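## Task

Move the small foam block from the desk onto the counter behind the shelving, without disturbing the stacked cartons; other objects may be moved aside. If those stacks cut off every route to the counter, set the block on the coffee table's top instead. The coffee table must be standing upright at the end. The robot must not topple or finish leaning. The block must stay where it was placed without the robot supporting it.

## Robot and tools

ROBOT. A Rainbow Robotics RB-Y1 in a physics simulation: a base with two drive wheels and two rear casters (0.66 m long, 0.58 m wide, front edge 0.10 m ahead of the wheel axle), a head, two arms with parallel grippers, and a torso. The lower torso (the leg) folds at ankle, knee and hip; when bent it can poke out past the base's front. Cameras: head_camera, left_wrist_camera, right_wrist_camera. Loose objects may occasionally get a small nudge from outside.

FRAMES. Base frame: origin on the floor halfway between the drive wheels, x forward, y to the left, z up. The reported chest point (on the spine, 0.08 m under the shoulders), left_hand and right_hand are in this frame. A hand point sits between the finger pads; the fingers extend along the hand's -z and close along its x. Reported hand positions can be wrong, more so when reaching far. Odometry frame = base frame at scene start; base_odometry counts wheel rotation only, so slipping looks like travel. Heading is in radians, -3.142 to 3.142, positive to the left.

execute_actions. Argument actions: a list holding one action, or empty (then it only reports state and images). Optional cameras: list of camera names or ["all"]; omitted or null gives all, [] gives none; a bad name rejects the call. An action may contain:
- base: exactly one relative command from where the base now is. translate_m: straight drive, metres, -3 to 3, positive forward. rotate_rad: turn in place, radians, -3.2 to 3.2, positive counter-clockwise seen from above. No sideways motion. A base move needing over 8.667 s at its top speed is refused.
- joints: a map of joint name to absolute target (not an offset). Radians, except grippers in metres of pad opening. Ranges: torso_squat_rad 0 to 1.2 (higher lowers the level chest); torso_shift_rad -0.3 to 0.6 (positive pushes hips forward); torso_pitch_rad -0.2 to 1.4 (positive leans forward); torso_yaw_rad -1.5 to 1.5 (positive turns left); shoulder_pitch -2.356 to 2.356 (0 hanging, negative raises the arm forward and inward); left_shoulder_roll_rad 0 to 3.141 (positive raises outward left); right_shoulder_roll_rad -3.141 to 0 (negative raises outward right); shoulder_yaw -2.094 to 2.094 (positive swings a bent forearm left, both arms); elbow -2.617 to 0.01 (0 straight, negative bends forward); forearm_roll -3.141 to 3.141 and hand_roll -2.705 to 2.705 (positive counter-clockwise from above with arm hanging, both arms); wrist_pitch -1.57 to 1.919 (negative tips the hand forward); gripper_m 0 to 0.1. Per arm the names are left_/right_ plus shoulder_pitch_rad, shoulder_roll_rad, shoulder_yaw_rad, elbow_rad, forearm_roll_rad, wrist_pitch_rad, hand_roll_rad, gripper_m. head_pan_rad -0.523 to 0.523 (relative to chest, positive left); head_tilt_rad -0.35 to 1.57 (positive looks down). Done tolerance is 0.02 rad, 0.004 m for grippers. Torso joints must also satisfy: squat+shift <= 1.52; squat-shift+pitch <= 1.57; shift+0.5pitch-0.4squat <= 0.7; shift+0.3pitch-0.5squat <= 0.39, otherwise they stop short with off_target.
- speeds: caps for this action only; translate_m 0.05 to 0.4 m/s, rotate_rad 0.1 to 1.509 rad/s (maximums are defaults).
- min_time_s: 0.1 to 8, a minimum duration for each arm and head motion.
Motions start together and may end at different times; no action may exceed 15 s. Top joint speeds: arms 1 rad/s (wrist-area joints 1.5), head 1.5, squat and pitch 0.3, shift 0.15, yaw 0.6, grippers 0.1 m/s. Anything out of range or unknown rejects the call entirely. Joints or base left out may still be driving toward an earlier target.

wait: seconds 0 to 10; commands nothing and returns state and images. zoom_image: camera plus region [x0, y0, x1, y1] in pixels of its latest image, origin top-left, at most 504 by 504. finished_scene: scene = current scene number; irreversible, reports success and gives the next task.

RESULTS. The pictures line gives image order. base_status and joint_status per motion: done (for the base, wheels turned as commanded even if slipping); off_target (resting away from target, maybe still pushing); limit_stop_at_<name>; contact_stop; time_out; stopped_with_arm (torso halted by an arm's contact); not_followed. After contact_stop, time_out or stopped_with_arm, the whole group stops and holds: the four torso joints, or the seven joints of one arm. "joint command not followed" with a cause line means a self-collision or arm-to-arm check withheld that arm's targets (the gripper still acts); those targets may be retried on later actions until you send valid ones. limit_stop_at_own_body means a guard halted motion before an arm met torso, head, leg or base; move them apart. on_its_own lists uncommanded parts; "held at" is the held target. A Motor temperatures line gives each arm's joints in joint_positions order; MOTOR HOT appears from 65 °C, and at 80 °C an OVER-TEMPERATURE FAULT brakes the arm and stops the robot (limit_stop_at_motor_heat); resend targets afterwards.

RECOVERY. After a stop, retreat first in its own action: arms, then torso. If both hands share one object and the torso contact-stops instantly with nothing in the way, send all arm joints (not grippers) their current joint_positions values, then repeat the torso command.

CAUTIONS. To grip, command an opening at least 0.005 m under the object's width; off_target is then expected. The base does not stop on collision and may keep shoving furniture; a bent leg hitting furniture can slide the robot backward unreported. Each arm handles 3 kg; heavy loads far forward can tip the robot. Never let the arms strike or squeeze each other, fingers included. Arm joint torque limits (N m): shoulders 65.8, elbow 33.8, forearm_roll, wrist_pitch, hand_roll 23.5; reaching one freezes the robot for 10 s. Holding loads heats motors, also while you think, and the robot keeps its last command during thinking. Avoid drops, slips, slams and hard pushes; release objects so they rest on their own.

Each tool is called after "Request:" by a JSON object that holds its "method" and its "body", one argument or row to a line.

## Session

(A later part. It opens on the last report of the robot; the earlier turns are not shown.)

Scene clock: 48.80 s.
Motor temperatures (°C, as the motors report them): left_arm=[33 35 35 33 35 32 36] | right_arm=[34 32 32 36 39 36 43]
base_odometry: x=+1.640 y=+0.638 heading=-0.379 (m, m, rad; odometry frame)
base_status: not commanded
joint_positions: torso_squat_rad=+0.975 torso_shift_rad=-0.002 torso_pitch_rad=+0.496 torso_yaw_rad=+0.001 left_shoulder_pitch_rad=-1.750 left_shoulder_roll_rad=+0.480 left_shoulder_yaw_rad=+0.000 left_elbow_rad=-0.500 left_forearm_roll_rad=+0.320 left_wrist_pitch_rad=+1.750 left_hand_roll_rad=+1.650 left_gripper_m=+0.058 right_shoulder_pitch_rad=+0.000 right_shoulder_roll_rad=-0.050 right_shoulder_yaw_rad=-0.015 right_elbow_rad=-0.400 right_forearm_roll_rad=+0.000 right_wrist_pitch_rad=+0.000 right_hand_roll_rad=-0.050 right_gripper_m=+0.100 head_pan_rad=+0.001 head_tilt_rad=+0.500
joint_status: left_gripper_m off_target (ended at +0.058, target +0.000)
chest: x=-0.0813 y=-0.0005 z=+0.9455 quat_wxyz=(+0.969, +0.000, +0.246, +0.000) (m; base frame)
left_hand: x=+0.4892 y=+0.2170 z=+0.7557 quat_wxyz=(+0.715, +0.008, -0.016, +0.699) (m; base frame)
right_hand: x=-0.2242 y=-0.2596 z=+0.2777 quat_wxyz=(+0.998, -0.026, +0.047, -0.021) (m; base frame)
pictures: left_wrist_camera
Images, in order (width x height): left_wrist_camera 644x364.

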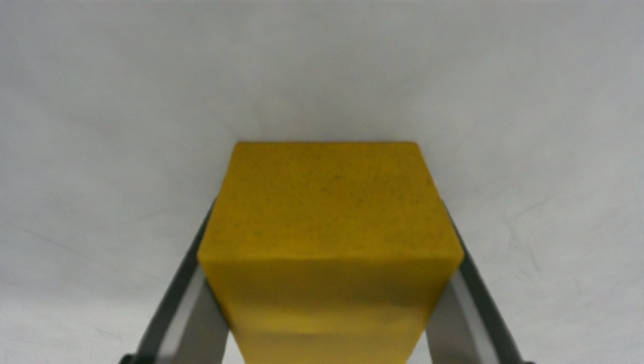

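Request:
{"method": "execute_actions", "body": {
  "actions": [
    {"joints":{"torso_squat_rad":0.5}}
  ],
  "cameras": []
}}

Request:
{"method": "execute_actions", "body": {
  "actions": [
    {"base":{"translate_m":-1.0}}
  ],
  "cameras": []
}}

Request:
{"method": "execute_actions", "body": {
  "actions": [
    {"base":{"rotate_rad":1.57},"joints":{"torso_pitch_rad":0.2,"torso_squat_rad":0.3,"left_shoulder_pitch_rad":-0.9,"left_shoulder_roll_rad":0.05,"left_elbow_rad":-1.0,"left_forearm_roll_rad":0,"left_wrist_pitch_rad":1.6,"head_tilt_rad":0.25},"min_time_s":3}
  ],
  "cameras": []
}}

Request:
{"method": "execute_actions", "body": {
  "actions": [
    {"base":{"translate_m":1.4}}
  ],
  "cameras": ["head_camera"]
}}

Request:
{"method": "execute_actions", "body": {
  "actions": [
    {"base":{"rotate_rad":1.57},"speeds":{"rotate_rad":0.7}}
  ],
  "cameras": ["head_camera","left_wrist_camera"]
}}

Scene clock: 53.07 s.
Motor temperatures (°C, as the motors report them): left_arm=[33 35 35 33 35 32 36] | right_arm=[34 32 32 36 39 36 43]
base_odometry: x=+1.640 y=+0.638 heading=-0.379 (m, m, rad; odometry frame)
base_status: not commanded
joint_positions: torso_squat_rad=+0.500 torso_shift_rad=-0.002 torso_pitch_rad=+0.496 torso_yaw_rad=+0.001 left_shoulder_pitch_rad=-1.750 left_shoulder_roll_rad=+0.480 left_shoulder_yaw_rad=+0.000 left_elbow_rad=-0.500 left_forearm_roll_rad=+0.320 left_wrist_pitch_rad=+1.750 left_hand_roll_rad=+1.650 left_gripper_m=+0.058 right_shoulder_pitch_rad=+0.000 right_shoulder_roll_rad=-0.050 right_shoulder_yaw_rad=-0.015 right_elbow_rad=-0.400 right_forearm_roll_rad=+0.000 right_wrist_pitch_rad=+0.000 right_hand_roll_rad=-0.050 right_gripper_m=+0.100 head_pan_rad=+0.001 head_tilt_rad=+0.500
joint_status: all done
chest: x=-0.0818 y=-0.0007 z=+1.1669 quat_wxyz=(+0.969, +0.000, +0.245, +0.000) (m; base frame)
left_hand: x=+0.4888 y=+0.2168 z=+0.9772 quat_wxyz=(+0.715, +0.008, -0.016, +0.699) (m; base frame)
right_hand: x=-0.2246 y=-0.2598 z=+0.4991 quat_wxyz=(+0.998, -0.026, +0.047, -0.021) (m; base frame)
pictures: none
No camera images: the call's "cameras" was empty. Leave "cameras" out to get every camera's image.

Scene clock: 57.10 s.
Motor temperatures (°C, as the motors report them): left_arm=[33 35 35 33 35 32 36] | right_arm=[34 32 32 36 39 36 43]
base_odometry: x=+0.711 y=+1.007 heading=-0.378 (m, m, rad; odometry frame)
base_status: done
joint_positions: torso_squat_rad=+0.500 torso_shift_rad=-0.002 torso_pitch_rad=+0.496 torso_yaw_rad=+0.001 left_shoulder_pitch_rad=-1.750 left_shoulder_roll_rad=+0.480 left_shoulder_yaw_rad=+0.000 left_elbow_rad=-0.500 left_forearm_roll_rad=+0.320 left_wrist_pitch_rad=+1.750 left_hand_roll_rad=+1.650 left_gripper_m=+0.058 right_shoulder_pitch_rad=+0.000 right_shoulder_roll_rad=-0.050 right_shoulder_yaw_rad=-0.015 right_elbow_rad=-0.400 right_forearm_roll_rad=+0.000 right_wrist_pitch_rad=+0.000 right_hand_roll_rad=-0.050 right_gripper_m=+0.100 head_pan_rad=+0.001 head_tilt_rad=+0.500
joint_status: not commanded
chest: x=-0.0818 y=-0.0007 z=+1.1669 quat_wxyz=(+0.969, +0.000, +0.245, +0.000) (m; base frame)
left_hand: x=+0.4887 y=+0.2168 z=+0.9772 quat_wxyz=(+0.715, +0.008, -0.016, +0.699) (m; base frame)
right_hand: x=-0.2246 y=-0.2598 z=+0.4992 quat_wxyz=(+0.998, -0.027, +0.047, -0.021) (m; base frame)
pictures: none
No camera images: the call's "cameras" was empty. Leave "cameras" out to get every camera's image.

Scene clock: 60.97 s.
Motor temperatures (°C, as the motors report them): left_arm=[33 35 35 33 35 32 36] | right_arm=[34 32 32 36 39 36 43]
base_odometry: x=+0.711 y=+1.007 heading=+1.192 (m, m, rad; odometry frame)
base_status: done
joint_positions: torso_squat_rad=+0.300 torso_shift_rad=-0.002 torso_pitch_rad=+0.200 torso_yaw_rad=+0.001 left_shoulder_pitch_rad=-0.900 left_shoulder_roll_rad=+0.050 left_shoulder_yaw_rad=+0.000 left_elbow_rad=-1.000 left_forearm_roll_rad=+0.000 left_wrist_pitch_rad=+1.600 left_hand_roll_rad=+1.650 left_gripper_m=+0.058 right_shoulder_pitch_rad=+0.000 right_shoulder_roll_rad=-0.050 right_shoulder_yaw_rad=-0.015 right_elbow_rad=-0.400 right_forearm_roll_rad=+0.000 right_wrist_pitch_rad=+0.000 right_hand_roll_rad=-0.050 right_gripper_m=+0.100 head_pan_rad=+0.001 head_tilt_rad=+0.250
joint_status: all done
chest: x=-0.1677 y=-0.0007 z=+1.2525 quat_wxyz=(+0.995, +0.000, +0.100, +0.000) (m; base frame)
left_hand: x=+0.3037 y=+0.1469 z=+0.8898 quat_wxyz=(+0.768, +0.012, -0.057, +0.638) (m; base frame)
right_hand: x=-0.1095 y=-0.2599 z=+0.5721 quat_wxyz=(+0.994, -0.023, -0.101, -0.024) (m; base frame)
pictures: none
No camera images: the call's "cameras" was empty. Leave "cameras" out to get every camera's image.

Scene clock: 65.83 s.
Motor temperatures (°C, as the motors report them): left_arm=[33 35 35 33 35 32 36] | right_arm=[34 32 32 36 39 36 43]
base_odometry: x=+1.228 y=+2.308 heading=+1.193 (m, m, rad; odometry frame)
base_status: done
joint_positions: torso_squat_rad=+0.300 torso_shift_rad=-0.002 torso_pitch_rad=+0.200 torso_yaw_rad=+0.001 left_shoulder_pitch_rad=-0.900 left_shoulder_roll_rad=+0.050 left_shoulder_yaw_rad=+0.000 left_elbow_rad=-1.000 left_forearm_roll_rad=+0.000 left_wrist_pitch_rad=+1.600 left_hand_roll_rad=+1.650 left_gripper_m=+0.058 right_shoulder_pitch_rad=+0.000 right_shoulder_roll_rad=-0.050 right_shoulder_yaw_rad=-0.015 right_elbow_rad=-0.400 right_forearm_roll_rad=+0.000 right_wrist_pitch_rad=+0.000 right_hand_roll_rad=-0.050 right_gripper_m=+0.100 head_pan_rad=+0.001 head_tilt_rad=+0.250
joint_status: not commanded
chest: x=-0.1676 y=-0.0007 z=+1.2525 quat_wxyz=(+0.995, +0.000, +0.100, +0.000) (m; base frame)
left_hand: x=+0.3037 y=+0.1469 z=+0.8896 quat_wxyz=(+0.768, +0.012, -0.057, +0.638) (m; base frame)
right_hand: x=-0.1095 y=-0.2599 z=+0.5721 quat_wxyz=(+0.994, -0.023, -0.101, -0.024) (m; base frame)
pictures: head_camera
Images, in order (width x height): head_camera 896x504.

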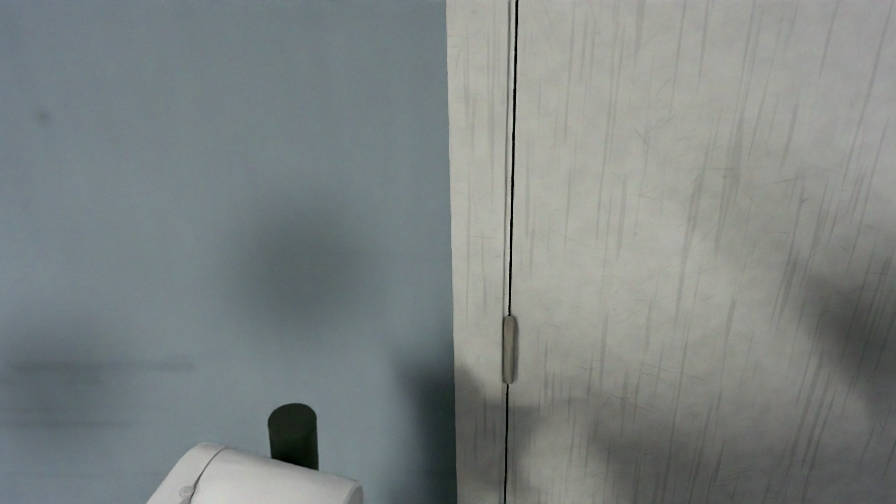

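Scene clock: 69.80 s.
Motor temperatures (°C, as the motors report them): left_arm=[33 35 35 33 35 32 36] | right_arm=[34 32 32 36 39 36 43]
base_odometry: x=+1.228 y=+2.308 heading=+2.762 (m, m, rad; odometry frame)
base_status: done
joint_positions: torso_squat_rad=+0.300 torso_shift_rad=-0.002 torso_pitch_rad=+0.200 torso_yaw_rad=+0.001 left_shoulder_pitch_rad=-0.900 left_shoulder_roll_rad=+0.050 left_shoulder_yaw_rad=+0.000 left_elbow_rad=-1.000 left_forearm_roll_rad=+0.000 left_wrist_pitch_rad=+1.600 left_hand_roll_rad=+1.650 left_gripper_m=+0.058 right_shoulder_pitch_rad=+0.000 right_shoulder_roll_rad=-0.050 right_shoulder_yaw_rad=-0.015 right_elbow_rad=-0.400 right_forearm_roll_rad=+0.000 right_wrist_pitch_rad=+0.000 right_hand_roll_rad=-0.050 right_gripper_m=+0.100 head_pan_rad=+0.001 head_tilt_rad=+0.250
joint_status: not commanded
chest: x=-0.1676 y=-0.0007 z=+1.2525 quat_wxyz=(+0.995, +0.000, +0.100, +0.000) (m; base frame)
left_hand: x=+0.3037 y=+0.1468 z=+0.8896 quat_wxyz=(+0.768, +0.012, -0.057, +0.638) (m; base frame)
right_hand: x=-0.1095 y=-0.2599 z=+0.5721 quat_wxyz=(+0.994, -0.023, -0.101, -0.024) (m; base frame)
pictures: head_camera, left_wrist_camera
Images, in order (width x height): head_camera 896x504, left_wrist_camera 644x364.

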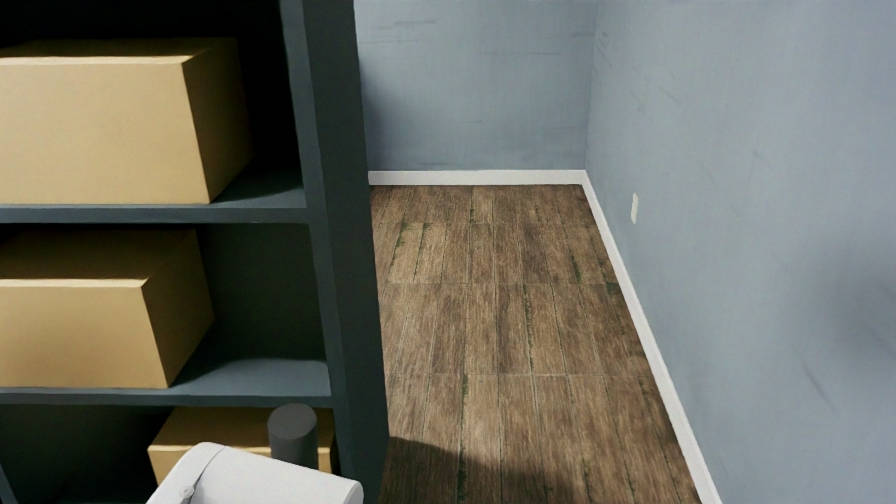

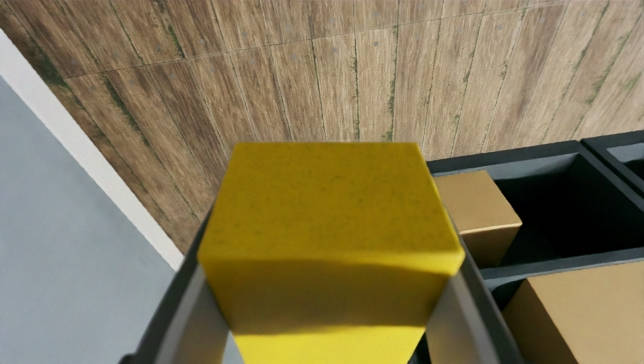

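Request:
{"method": "execute_actions", "body": {
  "actions": [
    {"base":{"rotate_rad":-0.3}}
  ],
  "cameras": []
}}

Request:
{"method": "execute_actions", "body": {
  "actions": [
    {"base":{"translate_m":0.75}}
  ],
  "cameras": []
}}

Request:
{"method": "execute_actions", "body": {
  "actions": [
    {"base":{"rotate_rad":0.3},"joints":{"head_tilt_rad":0.5}}
  ],
  "cameras": ["head_camera"]
}}

Scene clock: 72.13 s.
Motor temperatures (°C, as the motors report them): left_arm=[33 35 35 33 35 32 36] | right_arm=[34 32 32 36 39 36 43]
base_odometry: x=+1.228 y=+2.308 heading=+2.463 (m, m, rad; odometry frame)
base_status: done
joint_positions: torso_squat_rad=+0.300 torso_shift_rad=-0.002 torso_pitch_rad=+0.200 torso_yaw_rad=+0.001 left_shoulder_pitch_rad=-0.900 left_shoulder_roll_rad=+0.050 left_shoulder_yaw_rad=+0.000 left_elbow_rad=-1.000 left_forearm_roll_rad=+0.000 left_wrist_pitch_rad=+1.600 left_hand_roll_rad=+1.650 left_gripper_m=+0.058 right_shoulder_pitch_rad=+0.000 right_shoulder_roll_rad=-0.050 right_shoulder_yaw_rad=-0.015 right_elbow_rad=-0.400 right_forearm_roll_rad=+0.000 right_wrist_pitch_rad=+0.000 right_hand_roll_rad=-0.050 right_gripper_m=+0.100 head_pan_rad=+0.001 head_tilt_rad=+0.250
joint_status: not commanded
chest: x=-0.1676 y=-0.0007 z=+1.2525 quat_wxyz=(+0.995, +0.000, +0.100, +0.000) (m; base frame)
left_hand: x=+0.3036 y=+0.1468 z=+0.8896 quat_wxyz=(+0.768, +0.012, -0.057, +0.638) (m; base frame)
right_hand: x=-0.1095 y=-0.2599 z=+0.5721 quat_wxyz=(+0.994, -0.023, -0.101, -0.024) (m; base frame)
pictures: none
No camera images: the call's "cameras" was empty. Leave "cameras" out to get every camera's image.

Scene clock: 75.40 s.
Motor temperatures (°C, as the motors report them): left_arm=[33 35 35 33 35 32 36] | right_arm=[34 32 32 36 39 36 43]
base_odometry: x=+0.644 y=+2.778 heading=+2.465 (m, m, rad; odometry frame)
base_status: done
joint_positions: torso_squat_rad=+0.300 torso_shift_rad=-0.002 torso_pitch_rad=+0.200 torso_yaw_rad=+0.001 left_shoulder_pitch_rad=-0.900 left_shoulder_roll_rad=+0.050 left_shoulder_yaw_rad=+0.000 left_elbow_rad=-1.000 left_forearm_roll_rad=+0.000 left_wrist_pitch_rad=+1.600 left_hand_roll_rad=+1.650 left_gripper_m=+0.058 right_shoulder_pitch_rad=+0.000 right_shoulder_roll_rad=-0.050 right_shoulder_yaw_rad=-0.015 right_elbow_rad=-0.400 right_forearm_roll_rad=+0.000 right_wrist_pitch_rad=+0.000 right_hand_roll_rad=-0.050 right_gripper_m=+0.100 head_pan_rad=+0.001 head_tilt_rad=+0.250
joint_status: not commanded
chest: x=-0.1676 y=-0.0007 z=+1.2525 quat_wxyz=(+0.995, +0.000, +0.100, +0.000) (m; base frame)
left_hand: x=+0.3036 y=+0.1468 z=+0.8896 quat_wxyz=(+0.768, +0.012, -0.057, +0.638) (m; base frame)
right_hand: x=-0.1095 y=-0.2599 z=+0.5721 quat_wxyz=(+0.994, -0.023, -0.101, -0.024) (m; base frame)
pictures: none
No camera images: the call's "cameras" was empty. Leave "cameras" out to get every camera's image.

Scene clock: 77.27 s.
Motor temperatures (°C, as the motors report them): left_arm=[33 35 35 33 35 32 36] | right_arm=[34 32 32 36 39 36 43]
base_odometry: x=+0.644 y=+2.778 heading=+2.764 (m, m, rad; odometry frame)
base_status: done
joint_positions: torso_squat_rad=+0.300 torso_shift_rad=-0.002 torso_pitch_rad=+0.200 torso_yaw_rad=+0.001 left_shoulder_pitch_rad=-0.900 left_shoulder_roll_rad=+0.050 left_shoulder_yaw_rad=+0.000 left_elbow_rad=-1.000 left_forearm_roll_rad=+0.000 left_wrist_pitch_rad=+1.600 left_hand_roll_rad=+1.650 left_gripper_m=+0.058 right_shoulder_pitch_rad=+0.000 right_shoulder_roll_rad=-0.050 right_shoulder_yaw_rad=-0.015 right_elbow_rad=-0.400 right_forearm_roll_rad=+0.000 right_wrist_pitch_rad=+0.000 right_hand_roll_rad=-0.050 right_gripper_m=+0.100 head_pan_rad=+0.001 head_tilt_rad=+0.500
joint_status: all done
chest: x=-0.1676 y=-0.0007 z=+1.2525 quat_wxyz=(+0.995, +0.000, +0.100, +0.000) (m; base frame)
left_hand: x=+0.3036 y=+0.1468 z=+0.8896 quat_wxyz=(+0.768, +0.012, -0.057, +0.638) (m; base frame)
right_hand: x=-0.1095 y=-0.2599 z=+0.5721 quat_wxyz=(+0.994, -0.023, -0.101, -0.024) (m; base frame)
pictures: head_camera
Images, in order (width x height): head_camera 896x504.

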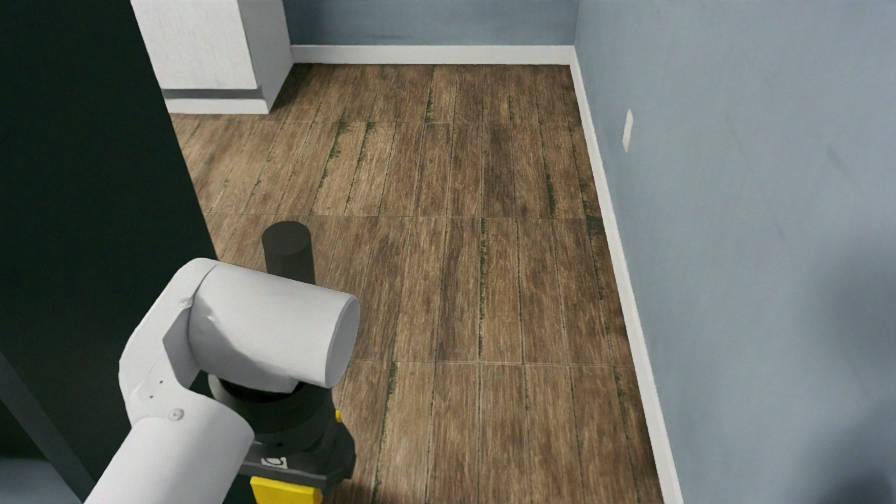

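Request:
{"method": "execute_actions", "body": {
  "actions": [
    {"base":{"rotate_rad":0.04}}
  ],
  "cameras": []
}}

Request:
{"method": "execute_actions", "body": {
  "actions": [
    {"base":{"translate_m":1.6},"joints":{"head_pan_rad":0.3,"head_tilt_rad":0.4,"left_shoulder_pitch_rad":-1.3,"left_elbow_rad":-0.85,"left_wrist_pitch_rad":1.85},"min_time_s":2}
  ],
  "cameras": ["head_camera"]
}}

Scene clock: 78.37 s.
Motor temperatures (°C, as the motors report them): left_arm=[33 35 35 33 35 32 36] | right_arm=[34 32 32 36 39 36 43]
base_odometry: x=+0.644 y=+2.778 heading=+2.803 (m, m, rad; odometry frame)
base_status: done
joint_positions: torso_squat_rad=+0.300 torso_shift_rad=-0.002 torso_pitch_rad=+0.200 torso_yaw_rad=+0.001 left_shoulder_pitch_rad=-0.900 left_shoulder_roll_rad=+0.050 left_shoulder_yaw_rad=+0.000 left_elbow_rad=-1.000 left_forearm_roll_rad=+0.000 left_wrist_pitch_rad=+1.600 left_hand_roll_rad=+1.650 left_gripper_m=+0.058 right_shoulder_pitch_rad=+0.000 right_shoulder_roll_rad=-0.050 right_shoulder_yaw_rad=-0.015 right_elbow_rad=-0.400 right_forearm_roll_rad=+0.000 right_wrist_pitch_rad=+0.000 right_hand_roll_rad=-0.050 right_gripper_m=+0.100 head_pan_rad=+0.001 head_tilt_rad=+0.500
joint_status: not commanded
chest: x=-0.1676 y=-0.0007 z=+1.2525 quat_wxyz=(+0.995, +0.000, +0.100, +0.000) (m; base frame)
left_hand: x=+0.3036 y=+0.1468 z=+0.8896 quat_wxyz=(+0.768, +0.012, -0.057, +0.638) (m; base frame)
right_hand: x=-0.1095 y=-0.2599 z=+0.5721 quat_wxyz=(+0.994, -0.023, -0.101, -0.024) (m; base frame)
pictures: none
No camera images: the call's "cameras" was empty. Leave "cameras" out to get every camera's image.

Scene clock: 83.73 s.
Motor temperatures (°C, as the motors report them): left_arm=[33 35 35 33 35 32 36] | right_arm=[34 32 32 36 39 36 43]
base_odometry: x=-0.866 y=+3.308 heading=+2.804 (m, m, rad; odometry frame)
base_status: done
joint_positions: torso_squat_rad=+0.300 torso_shift_rad=-0.002 torso_pitch_rad=+0.200 torso_yaw_rad=+0.001 left_shoulder_pitch_rad=-1.300 left_shoulder_roll_rad=+0.050 left_shoulder_yaw_rad=+0.000 left_elbow_rad=-0.850 left_forearm_roll_rad=+0.000 left_wrist_pitch_rad=+1.850 left_hand_roll_rad=+1.650 left_gripper_m=+0.058 right_shoulder_pitch_rad=+0.000 right_shoulder_roll_rad=-0.050 right_shoulder_yaw_rad=-0.015 right_elbow_rad=-0.400 right_forearm_roll_rad=+0.000 right_wrist_pitch_rad=+0.000 right_hand_roll_rad=-0.050 right_gripper_m=+0.100 head_pan_rad=+0.300 head_tilt_rad=+0.400
joint_status: all done
chest: x=-0.1676 y=-0.0007 z=+1.2525 quat_wxyz=(+0.995, +0.000, +0.100, +0.000) (m; base frame)
left_hand: x=+0.3471 y=+0.1046 z=+1.0320 quat_wxyz=(+0.790, +0.046, -0.085, +0.606) (m; base frame)
right_hand: x=-0.1095 y=-0.2599 z=+0.5721 quat_wxyz=(+0.994, -0.023, -0.101, -0.024) (m; base frame)
pictures: head_camera
Images, in order (width x height): head_camera 896x504.

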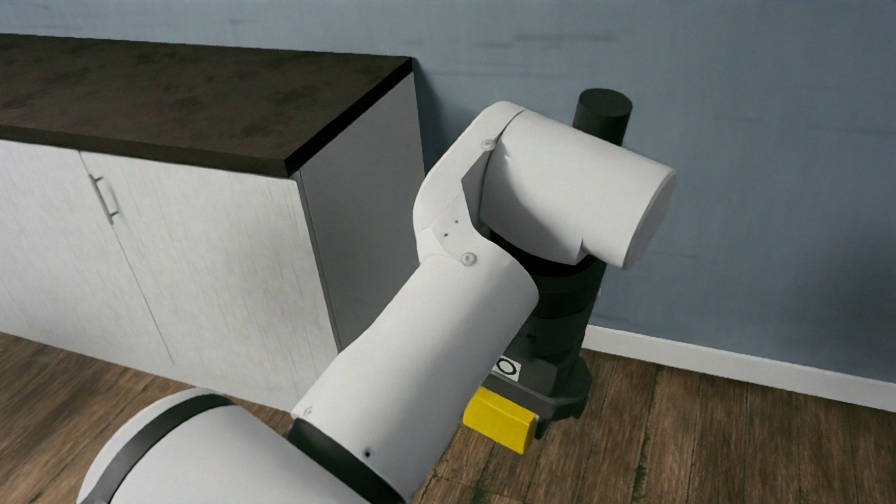

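Request:
{"method": "execute_actions", "body": {
  "actions": [
    {"base":{"rotate_rad":0.3},"joints":{"torso_squat_rad":0.0,"torso_pitch_rad":0.3,"left_shoulder_pitch_rad":-1.75,"left_shoulder_roll_rad":0.3,"left_forearm_roll_rad":0.25,"left_elbow_rad":-0.4,"left_wrist_pitch_rad":1.85,"head_pan_rad":0.2},"min_time_s":2.5}
  ],
  "cameras": []
}}

Request:
{"method": "execute_actions", "body": {
  "actions": [
    {"base":{"translate_m":0.45}}
  ],
  "cameras": ["head_camera","left_wrist_camera"]
}}

Scene clock: 86.80 s.
Motor temperatures (°C, as the motors report them): left_arm=[33 35 35 33 35 32 36] | right_arm=[34 32 32 36 39 36 43]
base_odometry: x=-0.866 y=+3.308 heading=+3.104 (m, m, rad; odometry frame)
base_status: done
joint_positions: torso_squat_rad=+0.000 torso_shift_rad=-0.002 torso_pitch_rad=+0.300 torso_yaw_rad=+0.001 left_shoulder_pitch_rad=-1.750 left_shoulder_roll_rad=+0.300 left_shoulder_yaw_rad=+0.000 left_elbow_rad=-0.400 left_forearm_roll_rad=+0.250 left_wrist_pitch_rad=+1.850 left_hand_roll_rad=+1.650 left_gripper_m=+0.058 right_shoulder_pitch_rad=+0.000 right_shoulder_roll_rad=-0.050 right_shoulder_yaw_rad=-0.015 right_elbow_rad=-0.400 right_forearm_roll_rad=+0.000 right_wrist_pitch_rad=+0.000 right_hand_roll_rad=-0.050 right_gripper_m=+0.100 head_pan_rad=+0.200 head_tilt_rad=+0.400
joint_status: all done
chest: x=-0.1377 y=-0.0008 z=+1.2761 quat_wxyz=(+0.989, +0.000, +0.149, +0.000) (m; base frame)
left_hand: x=+0.4052 y=+0.1500 z=+1.1420 quat_wxyz=(+0.753, +0.044, -0.020, +0.656) (m; base frame)
right_hand: x=-0.1478 y=-0.2599 z=+0.5933 quat_wxyz=(+0.998, -0.024, -0.051, -0.023) (m; base frame)
pictures: none
No camera images: the call's "cameras" was empty. Leave "cameras" out to get every camera's image.

Scene clock: 89.27 s.
Motor temperatures (°C, as the motors report them): left_arm=[33 35 35 33 35 32 36] | right_arm=[34 32 32 36 39 36 43]
base_odometry: x=-1.315 y=+3.325 heading=+3.104 (m, m, rad; odometry frame)
base_status: done
joint_positions: torso_squat_rad=+0.000 torso_shift_rad=-0.002 torso_pitch_rad=+0.300 torso_yaw_rad=+0.001 left_shoulder_pitch_rad=-1.750 left_shoulder_roll_rad=+0.300 left_shoulder_yaw_rad=+0.000 left_elbow_rad=-0.400 left_forearm_roll_rad=+0.250 left_wrist_pitch_rad=+1.850 left_hand_roll_rad=+1.650 left_gripper_m=+0.058 right_shoulder_pitch_rad=+0.000 right_shoulder_roll_rad=-0.050 right_shoulder_yaw_rad=-0.015 right_elbow_rad=-0.400 right_forearm_roll_rad=+0.000 right_wrist_pitch_rad=+0.000 right_hand_roll_rad=-0.050 right_gripper_m=+0.100 head_pan_rad=+0.200 head_tilt_rad=+0.400
joint_status: not commanded
chest: x=-0.1377 y=-0.0008 z=+1.2761 quat_wxyz=(+0.989, +0.000, +0.149, +0.000) (m; base frame)
left_hand: x=+0.4051 y=+0.1501 z=+1.1421 quat_wxyz=(+0.753, +0.043, -0.020, +0.656) (m; base frame)
right_hand: x=-0.1478 y=-0.2599 z=+0.5933 quat_wxyz=(+0.998, -0.024, -0.051, -0.023) (m; base frame)
pictures: head_camera, left_wrist_camera
Images, in order (width x height): head_camera 896x504, left_wrist_camera 644x364.

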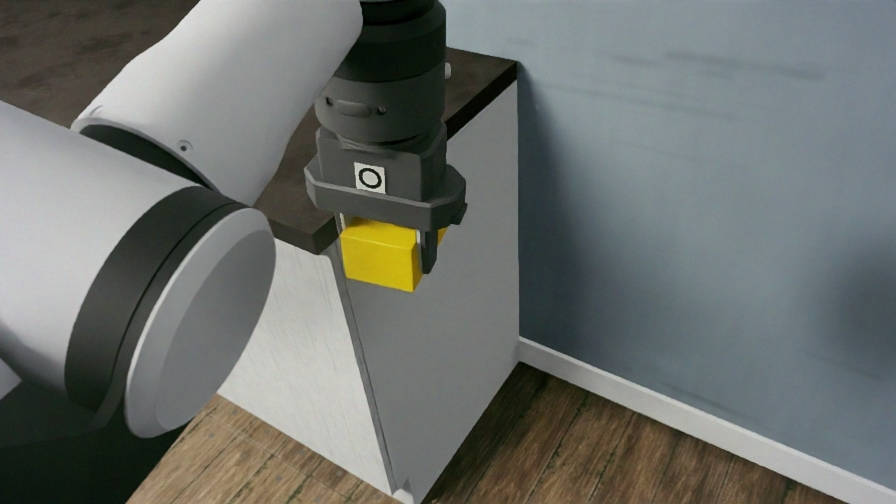

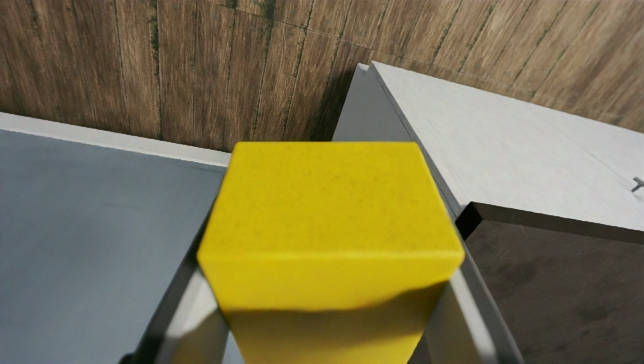

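Request:
{"method": "execute_actions", "body": {
  "actions": [
    {"base":{"translate_m":0.42},"joints":{"torso_yaw_rad":0.2,"left_shoulder_roll_rad":0.65,"left_forearm_roll_rad":0.43,"head_tilt_rad":0.6,"head_pan_rad":0.3},"min_time_s":2}
  ],
  "cameras": ["head_camera","left_wrist_camera"]
}}

Scene clock: 91.90 s.
Motor temperatures (°C, as the motors report them): left_arm=[33 35 35 33 35 32 36] | right_arm=[34 32 32 36 39 36 43]
base_odometry: x=-1.735 y=+3.340 heading=+3.105 (m, m, rad; odometry frame)
base_status: done
joint_positions: torso_squat_rad=+0.000 torso_shift_rad=-0.002 torso_pitch_rad=+0.300 torso_yaw_rad=+0.200 left_shoulder_pitch_rad=-1.750 left_shoulder_roll_rad=+0.650 left_shoulder_yaw_rad=+0.000 left_elbow_rad=-0.400 left_forearm_roll_rad=+0.430 left_wrist_pitch_rad=+1.850 left_hand_roll_rad=+1.650 left_gripper_m=+0.058 right_shoulder_pitch_rad=+0.000 right_shoulder_roll_rad=-0.050 right_shoulder_yaw_rad=-0.015 right_elbow_rad=-0.400 right_forearm_roll_rad=+0.000 right_wrist_pitch_rad=+0.000 right_hand_roll_rad=-0.050 right_gripper_m=+0.100 head_pan_rad=+0.300 head_tilt_rad=+0.600
joint_status: all done
chest: x=-0.1377 y=-0.0007 z=+1.2761 quat_wxyz=(+0.984, +0.015, +0.149, +0.099) (m; base frame)
left_hand: x=+0.3573 y=+0.3957 z=+1.2245 quat_wxyz=(+0.581, -0.019, -0.034, +0.813) (m; base frame)
right_hand: x=-0.1023 y=-0.2167 z=+0.5793 quat_wxyz=(+0.996, +0.010, -0.052, +0.070) (m; base frame)
pictures: head_camera, left_wrist_camera
Images, in order (width x height): head_camera 896x504, left_wrist_camera 644x364.

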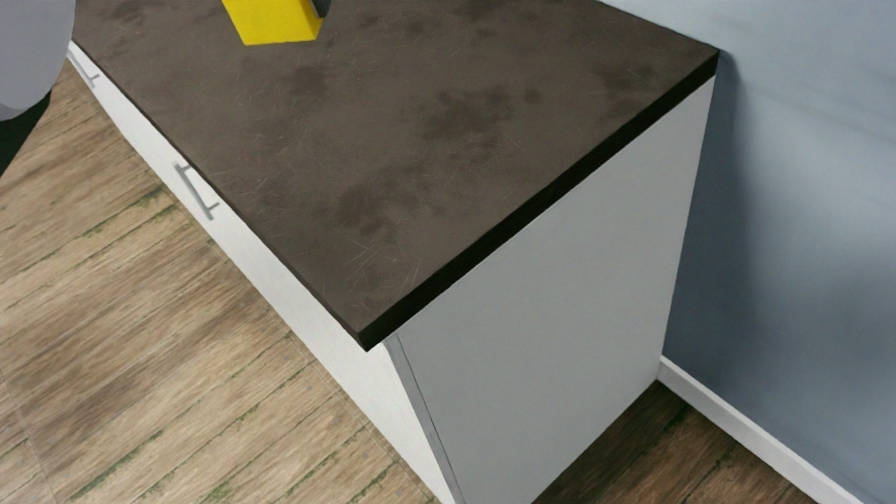

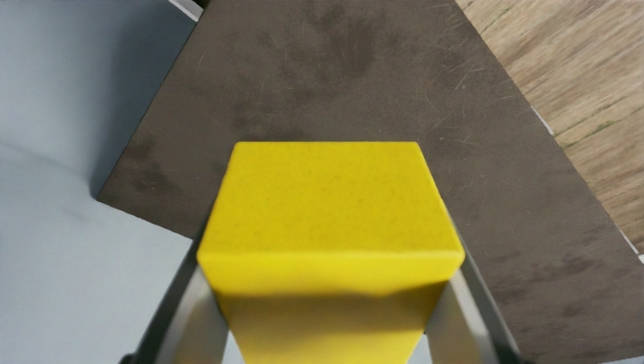

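Request:
{"method": "execute_actions", "body": {
  "actions": [
    {"base":{"translate_m":0.1},"joints":{"torso_yaw_rad":0.12,"left_shoulder_pitch_rad":-1.5,"left_wrist_pitch_rad":1.62,"head_tilt_rad":0.75},"min_time_s":2}
  ],
  "cameras": ["head_camera","left_wrist_camera"]
}}

Scene clock: 94.33 s.
Motor temperatures (°C, as the motors report them): left_arm=[33 35 35 33 35 32 36] | right_arm=[34 32 32 36 39 36 43]
base_odometry: x=-1.835 y=+3.344 heading=+3.106 (m, m, rad; odometry frame)
base_status: done
joint_positions: torso_squat_rad=+0.000 torso_shift_rad=-0.002 torso_pitch_rad=+0.300 torso_yaw_rad=+0.120 left_shoulder_pitch_rad=-1.501 left_shoulder_roll_rad=+0.650 left_shoulder_yaw_rad=+0.000 left_elbow_rad=-0.400 left_forearm_roll_rad=+0.430 left_wrist_pitch_rad=+1.620 left_hand_roll_rad=+1.650 left_gripper_m=+0.058 right_shoulder_pitch_rad=+0.000 right_shoulder_roll_rad=-0.050 right_shoulder_yaw_rad=-0.015 right_elbow_rad=-0.400 right_forearm_roll_rad=+0.000 right_wrist_pitch_rad=+0.000 right_hand_roll_rad=-0.050 right_gripper_m=+0.100 head_pan_rad=+0.300 head_tilt_rad=+0.750
joint_status: all done
chest: x=-0.1377 y=-0.0008 z=+1.2761 quat_wxyz=(+0.987, +0.009, +0.149, +0.059) (m; base frame)
left_hand: x=+0.3752 y=+0.4137 z=+1.0975 quat_wxyz=(+0.577, -0.008, -0.041, +0.816) (m; base frame)
right_hand: x=-0.1195 y=-0.2352 z=+0.5846 quat_wxyz=(+0.998, -0.004, -0.052, +0.033) (m; base frame)
pictures: head_camera, left_wrist_camera
Images, in order (width x height): head_camera 896x504, left_wrist_camera 644x364.

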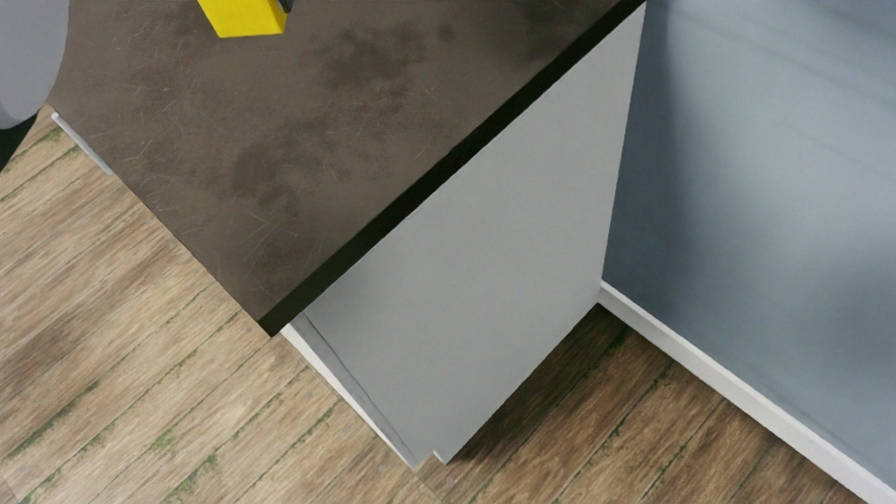

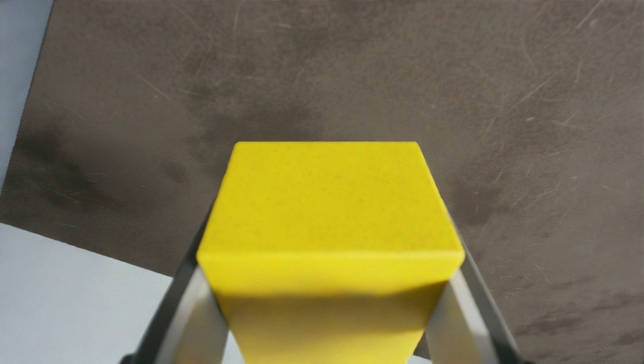

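Request:
{"method": "execute_actions", "body": {
  "actions": [
    {"joints":{"left_shoulder_pitch_rad":-1.35,"left_wrist_pitch_rad":1.47,"head_tilt_rad":0.5},"min_time_s":1.5}
  ],
  "cameras": ["head_camera","left_wrist_camera"]
}}

Scene clock: 96.27 s.
Motor temperatures (°C, as the motors report them): left_arm=[33 35 35 33 35 32 36] | right_arm=[34 32 32 36 39 36 43]
base_odometry: x=-1.835 y=+3.344 heading=+3.106 (m, m, rad; odometry frame)
base_status: not commanded
joint_positions: torso_squat_rad=+0.000 torso_shift_rad=-0.002 torso_pitch_rad=+0.300 torso_yaw_rad=+0.120 left_shoulder_pitch_rad=-1.351 left_shoulder_roll_rad=+0.650 left_shoulder_yaw_rad=+0.000 left_elbow_rad=-0.400 left_forearm_roll_rad=+0.430 left_wrist_pitch_rad=+1.470 left_hand_roll_rad=+1.650 left_gripper_m=+0.058 right_shoulder_pitch_rad=+0.000 right_shoulder_roll_rad=-0.050 right_shoulder_yaw_rad=-0.015 right_elbow_rad=-0.400 right_forearm_roll_rad=+0.000 right_wrist_pitch_rad=+0.000 right_hand_roll_rad=-0.050 right_gripper_m=+0.100 head_pan_rad=+0.300 head_tilt_rad=+0.500
joint_status: all done
chest: x=-0.1377 y=-0.0008 z=+1.2761 quat_wxyz=(+0.987, +0.009, +0.149, +0.059) (m; base frame)
left_hand: x=+0.3551 y=+0.4503 z=+1.0294 quat_wxyz=(+0.558, +0.003, -0.059, +0.828) (m; base frame)
right_hand: x=-0.1195 y=-0.2352 z=+0.5846 quat_wxyz=(+0.998, -0.004, -0.052, +0.033) (m; base frame)
pictures: head_camera, left_wrist_camera
Images, in order (width x height): head_camera 896x504, left_wrist_camera 644x364.

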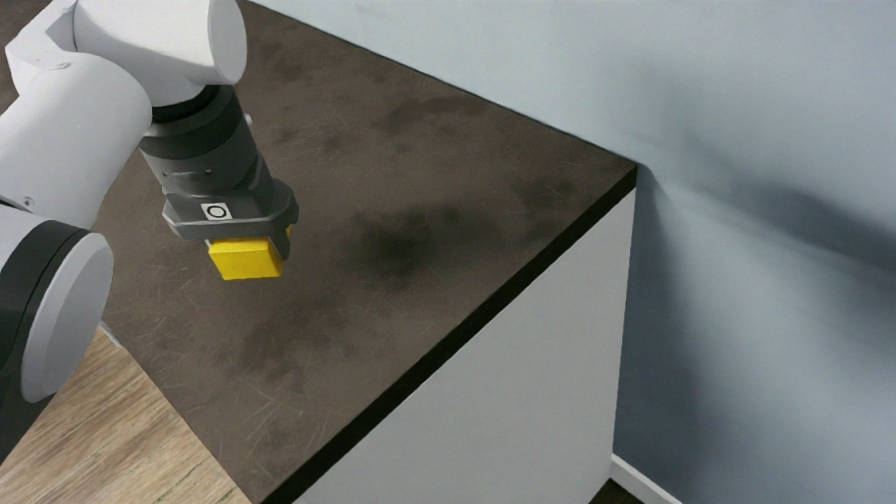

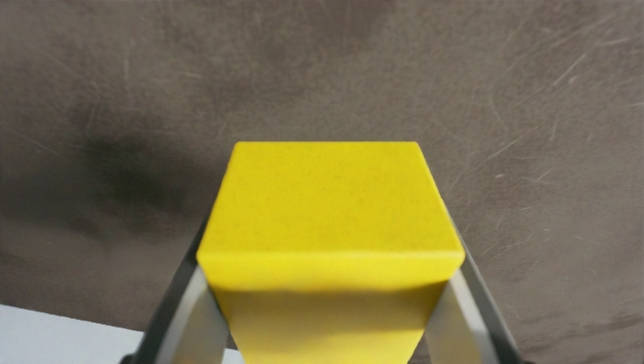

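Request:
{"method": "execute_actions", "body": {
  "actions": [
    {"joints":{"torso_pitch_rad":0.42,"left_wrist_pitch_rad":1.37}}
  ],
  "cameras": ["head_camera"]
}}

Scene clock: 97.83 s.
Motor temperatures (°C, as the motors report them): left_arm=[33 35 35 33 35 32 36] | right_arm=[34 32 32 36 39 36 43]
base_odometry: x=-1.835 y=+3.344 heading=+3.106 (m, m, rad; odometry frame)
base_status: not commanded
joint_positions: torso_squat_rad=+0.000 torso_shift_rad=-0.002 torso_pitch_rad=+0.420 torso_yaw_rad=+0.120 left_shoulder_pitch_rad=-1.350 left_shoulder_roll_rad=+0.650 left_shoulder_yaw_rad=+0.000 left_elbow_rad=-0.400 left_forearm_roll_rad=+0.430 left_wrist_pitch_rad=+1.370 left_hand_roll_rad=+1.650 left_gripper_m=+0.058 right_shoulder_pitch_rad=+0.000 right_shoulder_roll_rad=-0.050 right_shoulder_yaw_rad=-0.015 right_elbow_rad=-0.400 right_forearm_roll_rad=+0.000 right_wrist_pitch_rad=+0.000 right_hand_roll_rad=-0.050 right_gripper_m=+0.100 head_pan_rad=+0.300 head_tilt_rad=+0.500
joint_status: all done
chest: x=-0.1030 y=-0.0008 z=+1.2630 quat_wxyz=(+0.976, +0.013, +0.208, +0.059) (m; base frame)
left_hand: x=+0.3787 y=+0.4570 z=+0.9596 quat_wxyz=(+0.563, +0.021, -0.064, +0.824) (m; base frame)
right_hand: x=-0.1677 y=-0.2352 z=+0.5743 quat_wxyz=(+0.999, -0.002, +0.008, +0.033) (m; base frame)
pictures: head_camera
Images, in order (width x height): head_camera 896x504.

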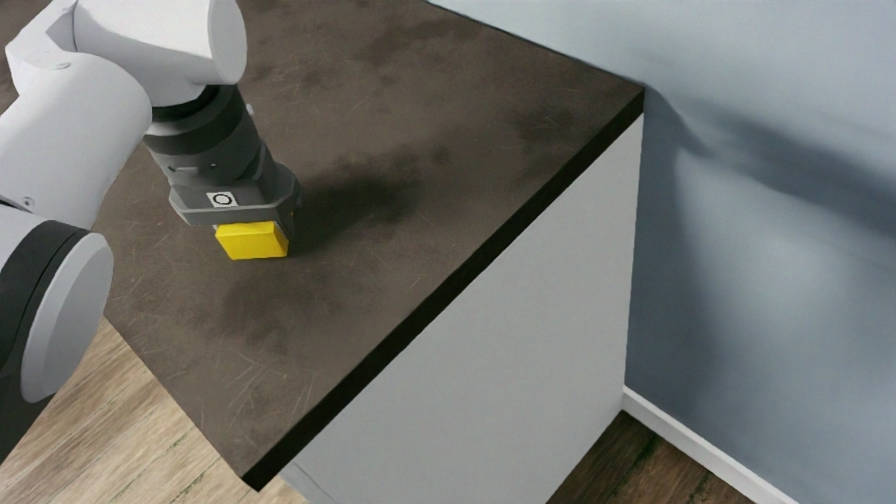

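Shadow nearly meets; slightly lower and release.

Request:
{"method": "execute_actions", "body": {
  "actions": [
    {"joints":{"torso_pitch_rad":0.445}}
  ],
  "cameras": []
}}

Request:
{"method": "execute_actions", "body": {
  "actions": [
    {"joints":{"left_gripper_m":0.1}}
  ],
  "cameras": []
}}

Request:
{"method": "execute_actions", "body": {
  "actions": [
    {"joints":{"torso_pitch_rad":0.2}}
  ],
  "cameras": ["head_camera"]
}}

Scene clock: 98.70 s.
Motor temperatures (°C, as the motors report them): left_arm=[33 35 35 33 35 32 36] | right_arm=[34 32 32 36 39 36 43]
base_odometry: x=-1.835 y=+3.344 heading=+3.106 (m, m, rad; odometry frame)
base_status: not commanded
joint_positions: torso_squat_rad=+0.000 torso_shift_rad=-0.002 torso_pitch_rad=+0.444 torso_yaw_rad=+0.120 left_shoulder_pitch_rad=-1.352 left_shoulder_roll_rad=+0.652 left_shoulder_yaw_rad=+0.000 left_elbow_rad=-0.401 left_forearm_roll_rad=+0.430 left_wrist_pitch_rad=+1.370 left_hand_roll_rad=+1.650 left_gripper_m=+0.058 right_shoulder_pitch_rad=+0.000 right_shoulder_roll_rad=-0.050 right_shoulder_yaw_rad=-0.015 right_elbow_rad=-0.400 right_forearm_roll_rad=+0.000 right_wrist_pitch_rad=+0.000 right_hand_roll_rad=-0.050 right_gripper_m=+0.100 head_pan_rad=+0.300 head_tilt_rad=+0.500
joint_status: all done
chest: x=-0.0965 y=-0.0009 z=+1.2599 quat_wxyz=(+0.974, +0.014, +0.220, +0.059) (m; base frame)
left_hand: x=+0.3789 y=+0.4574 z=+0.9466 quat_wxyz=(+0.564, +0.030, -0.059, +0.823) (m; base frame)
right_hand: x=-0.1777 y=-0.2351 z=+0.5729 quat_wxyz=(+0.999, -0.001, +0.020, +0.033) (m; base frame)
pictures: none
No camera images: the call's "cameras" was empty. Leave "cameras" out to get every camera's image.

Scene clock: 100.17 s.
Motor temperatures (°C, as the motors report them): left_arm=[33 35 35 33 35 32 36] | right_arm=[34 32 32 36 39 36 43]
base_odometry: x=-1.835 y=+3.344 heading=+3.106 (m, m, rad; odometry frame)
base_status: not commanded
joint_positions: torso_squat_rad=+0.000 torso_shift_rad=-0.002 torso_pitch_rad=+0.445 torso_yaw_rad=+0.120 left_shoulder_pitch_rad=-1.351 left_shoulder_roll_rad=+0.651 left_shoulder_yaw_rad=+0.000 left_elbow_rad=-0.400 left_forearm_roll_rad=+0.430 left_wrist_pitch_rad=+1.370 left_hand_roll_rad=+1.650 left_gripper_m=+0.099 right_shoulder_pitch_rad=+0.000 right_shoulder_roll_rad=-0.050 right_shoulder_yaw_rad=-0.015 right_elbow_rad=-0.400 right_forearm_roll_rad=+0.000 right_wrist_pitch_rad=+0.000 right_hand_roll_rad=-0.050 right_gripper_m=+0.100 head_pan_rad=+0.300 head_tilt_rad=+0.500
joint_status: all done
chest: x=-0.0961 y=-0.0008 z=+1.2598 quat_wxyz=(+0.974, +0.014, +0.220, +0.059) (m; base frame)
left_hand: x=+0.3780 y=+0.4573 z=+0.9448 quat_wxyz=(+0.563, +0.031, -0.058, +0.824) (m; base frame)
right_hand: x=-0.1778 y=-0.2351 z=+0.5729 quat_wxyz=(+0.999, -0.001, +0.021, +0.033) (m; base frame)
pictures: none
No camera images: the call's "cameras" was empty. Leave "cameras" out to get every camera's image.

Scene clock: 101.77 s.
Motor temperatures (°C, as the motors report them): left_arm=[33 35 35 33 35 32 36] | right_arm=[34 32 32 36 39 36 43]
base_odometry: x=-1.835 y=+3.344 heading=+3.106 (m, m, rad; odometry frame)
base_status: not commanded
joint_positions: torso_squat_rad=+0.000 torso_shift_rad=-0.002 torso_pitch_rad=+0.200 torso_yaw_rad=+0.120 left_shoulder_pitch_rad=-1.351 left_shoulder_roll_rad=+0.650 left_shoulder_yaw_rad=+0.000 left_elbow_rad=-0.400 left_forearm_roll_rad=+0.430 left_wrist_pitch_rad=+1.370 left_hand_roll_rad=+1.650 left_gripper_m=+0.099 right_shoulder_pitch_rad=+0.000 right_shoulder_roll_rad=-0.050 right_shoulder_yaw_rad=-0.015 right_elbow_rad=-0.400 right_forearm_roll_rad=+0.000 right_wrist_pitch_rad=+0.000 right_hand_roll_rad=-0.050 right_gripper_m=+0.100 head_pan_rad=+0.300 head_tilt_rad=+0.500
joint_status: all done
chest: x=-0.1678 y=-0.0008 z=+1.2838 quat_wxyz=(+0.993, +0.006, +0.100, +0.060) (m; base frame)
left_hand: x=+0.3686 y=+0.4571 z=+1.0930 quat_wxyz=(+0.552, -0.069, -0.126, +0.821) (m; base frame)
right_hand: x=-0.0805 y=-0.2352 z=+0.5975 quat_wxyz=(+0.994, -0.005, -0.102, +0.033) (m; base frame)
pictures: head_camera
Images, in order (width x height): head_camera 896x504.

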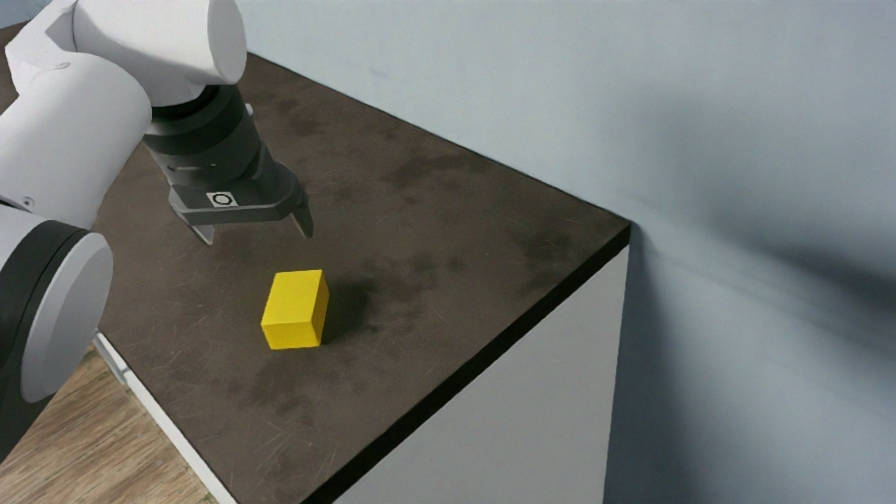

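Request:
{"method": "finished_scene", "body": {
  "scene": 2
}}

The scene is finished: the task was done.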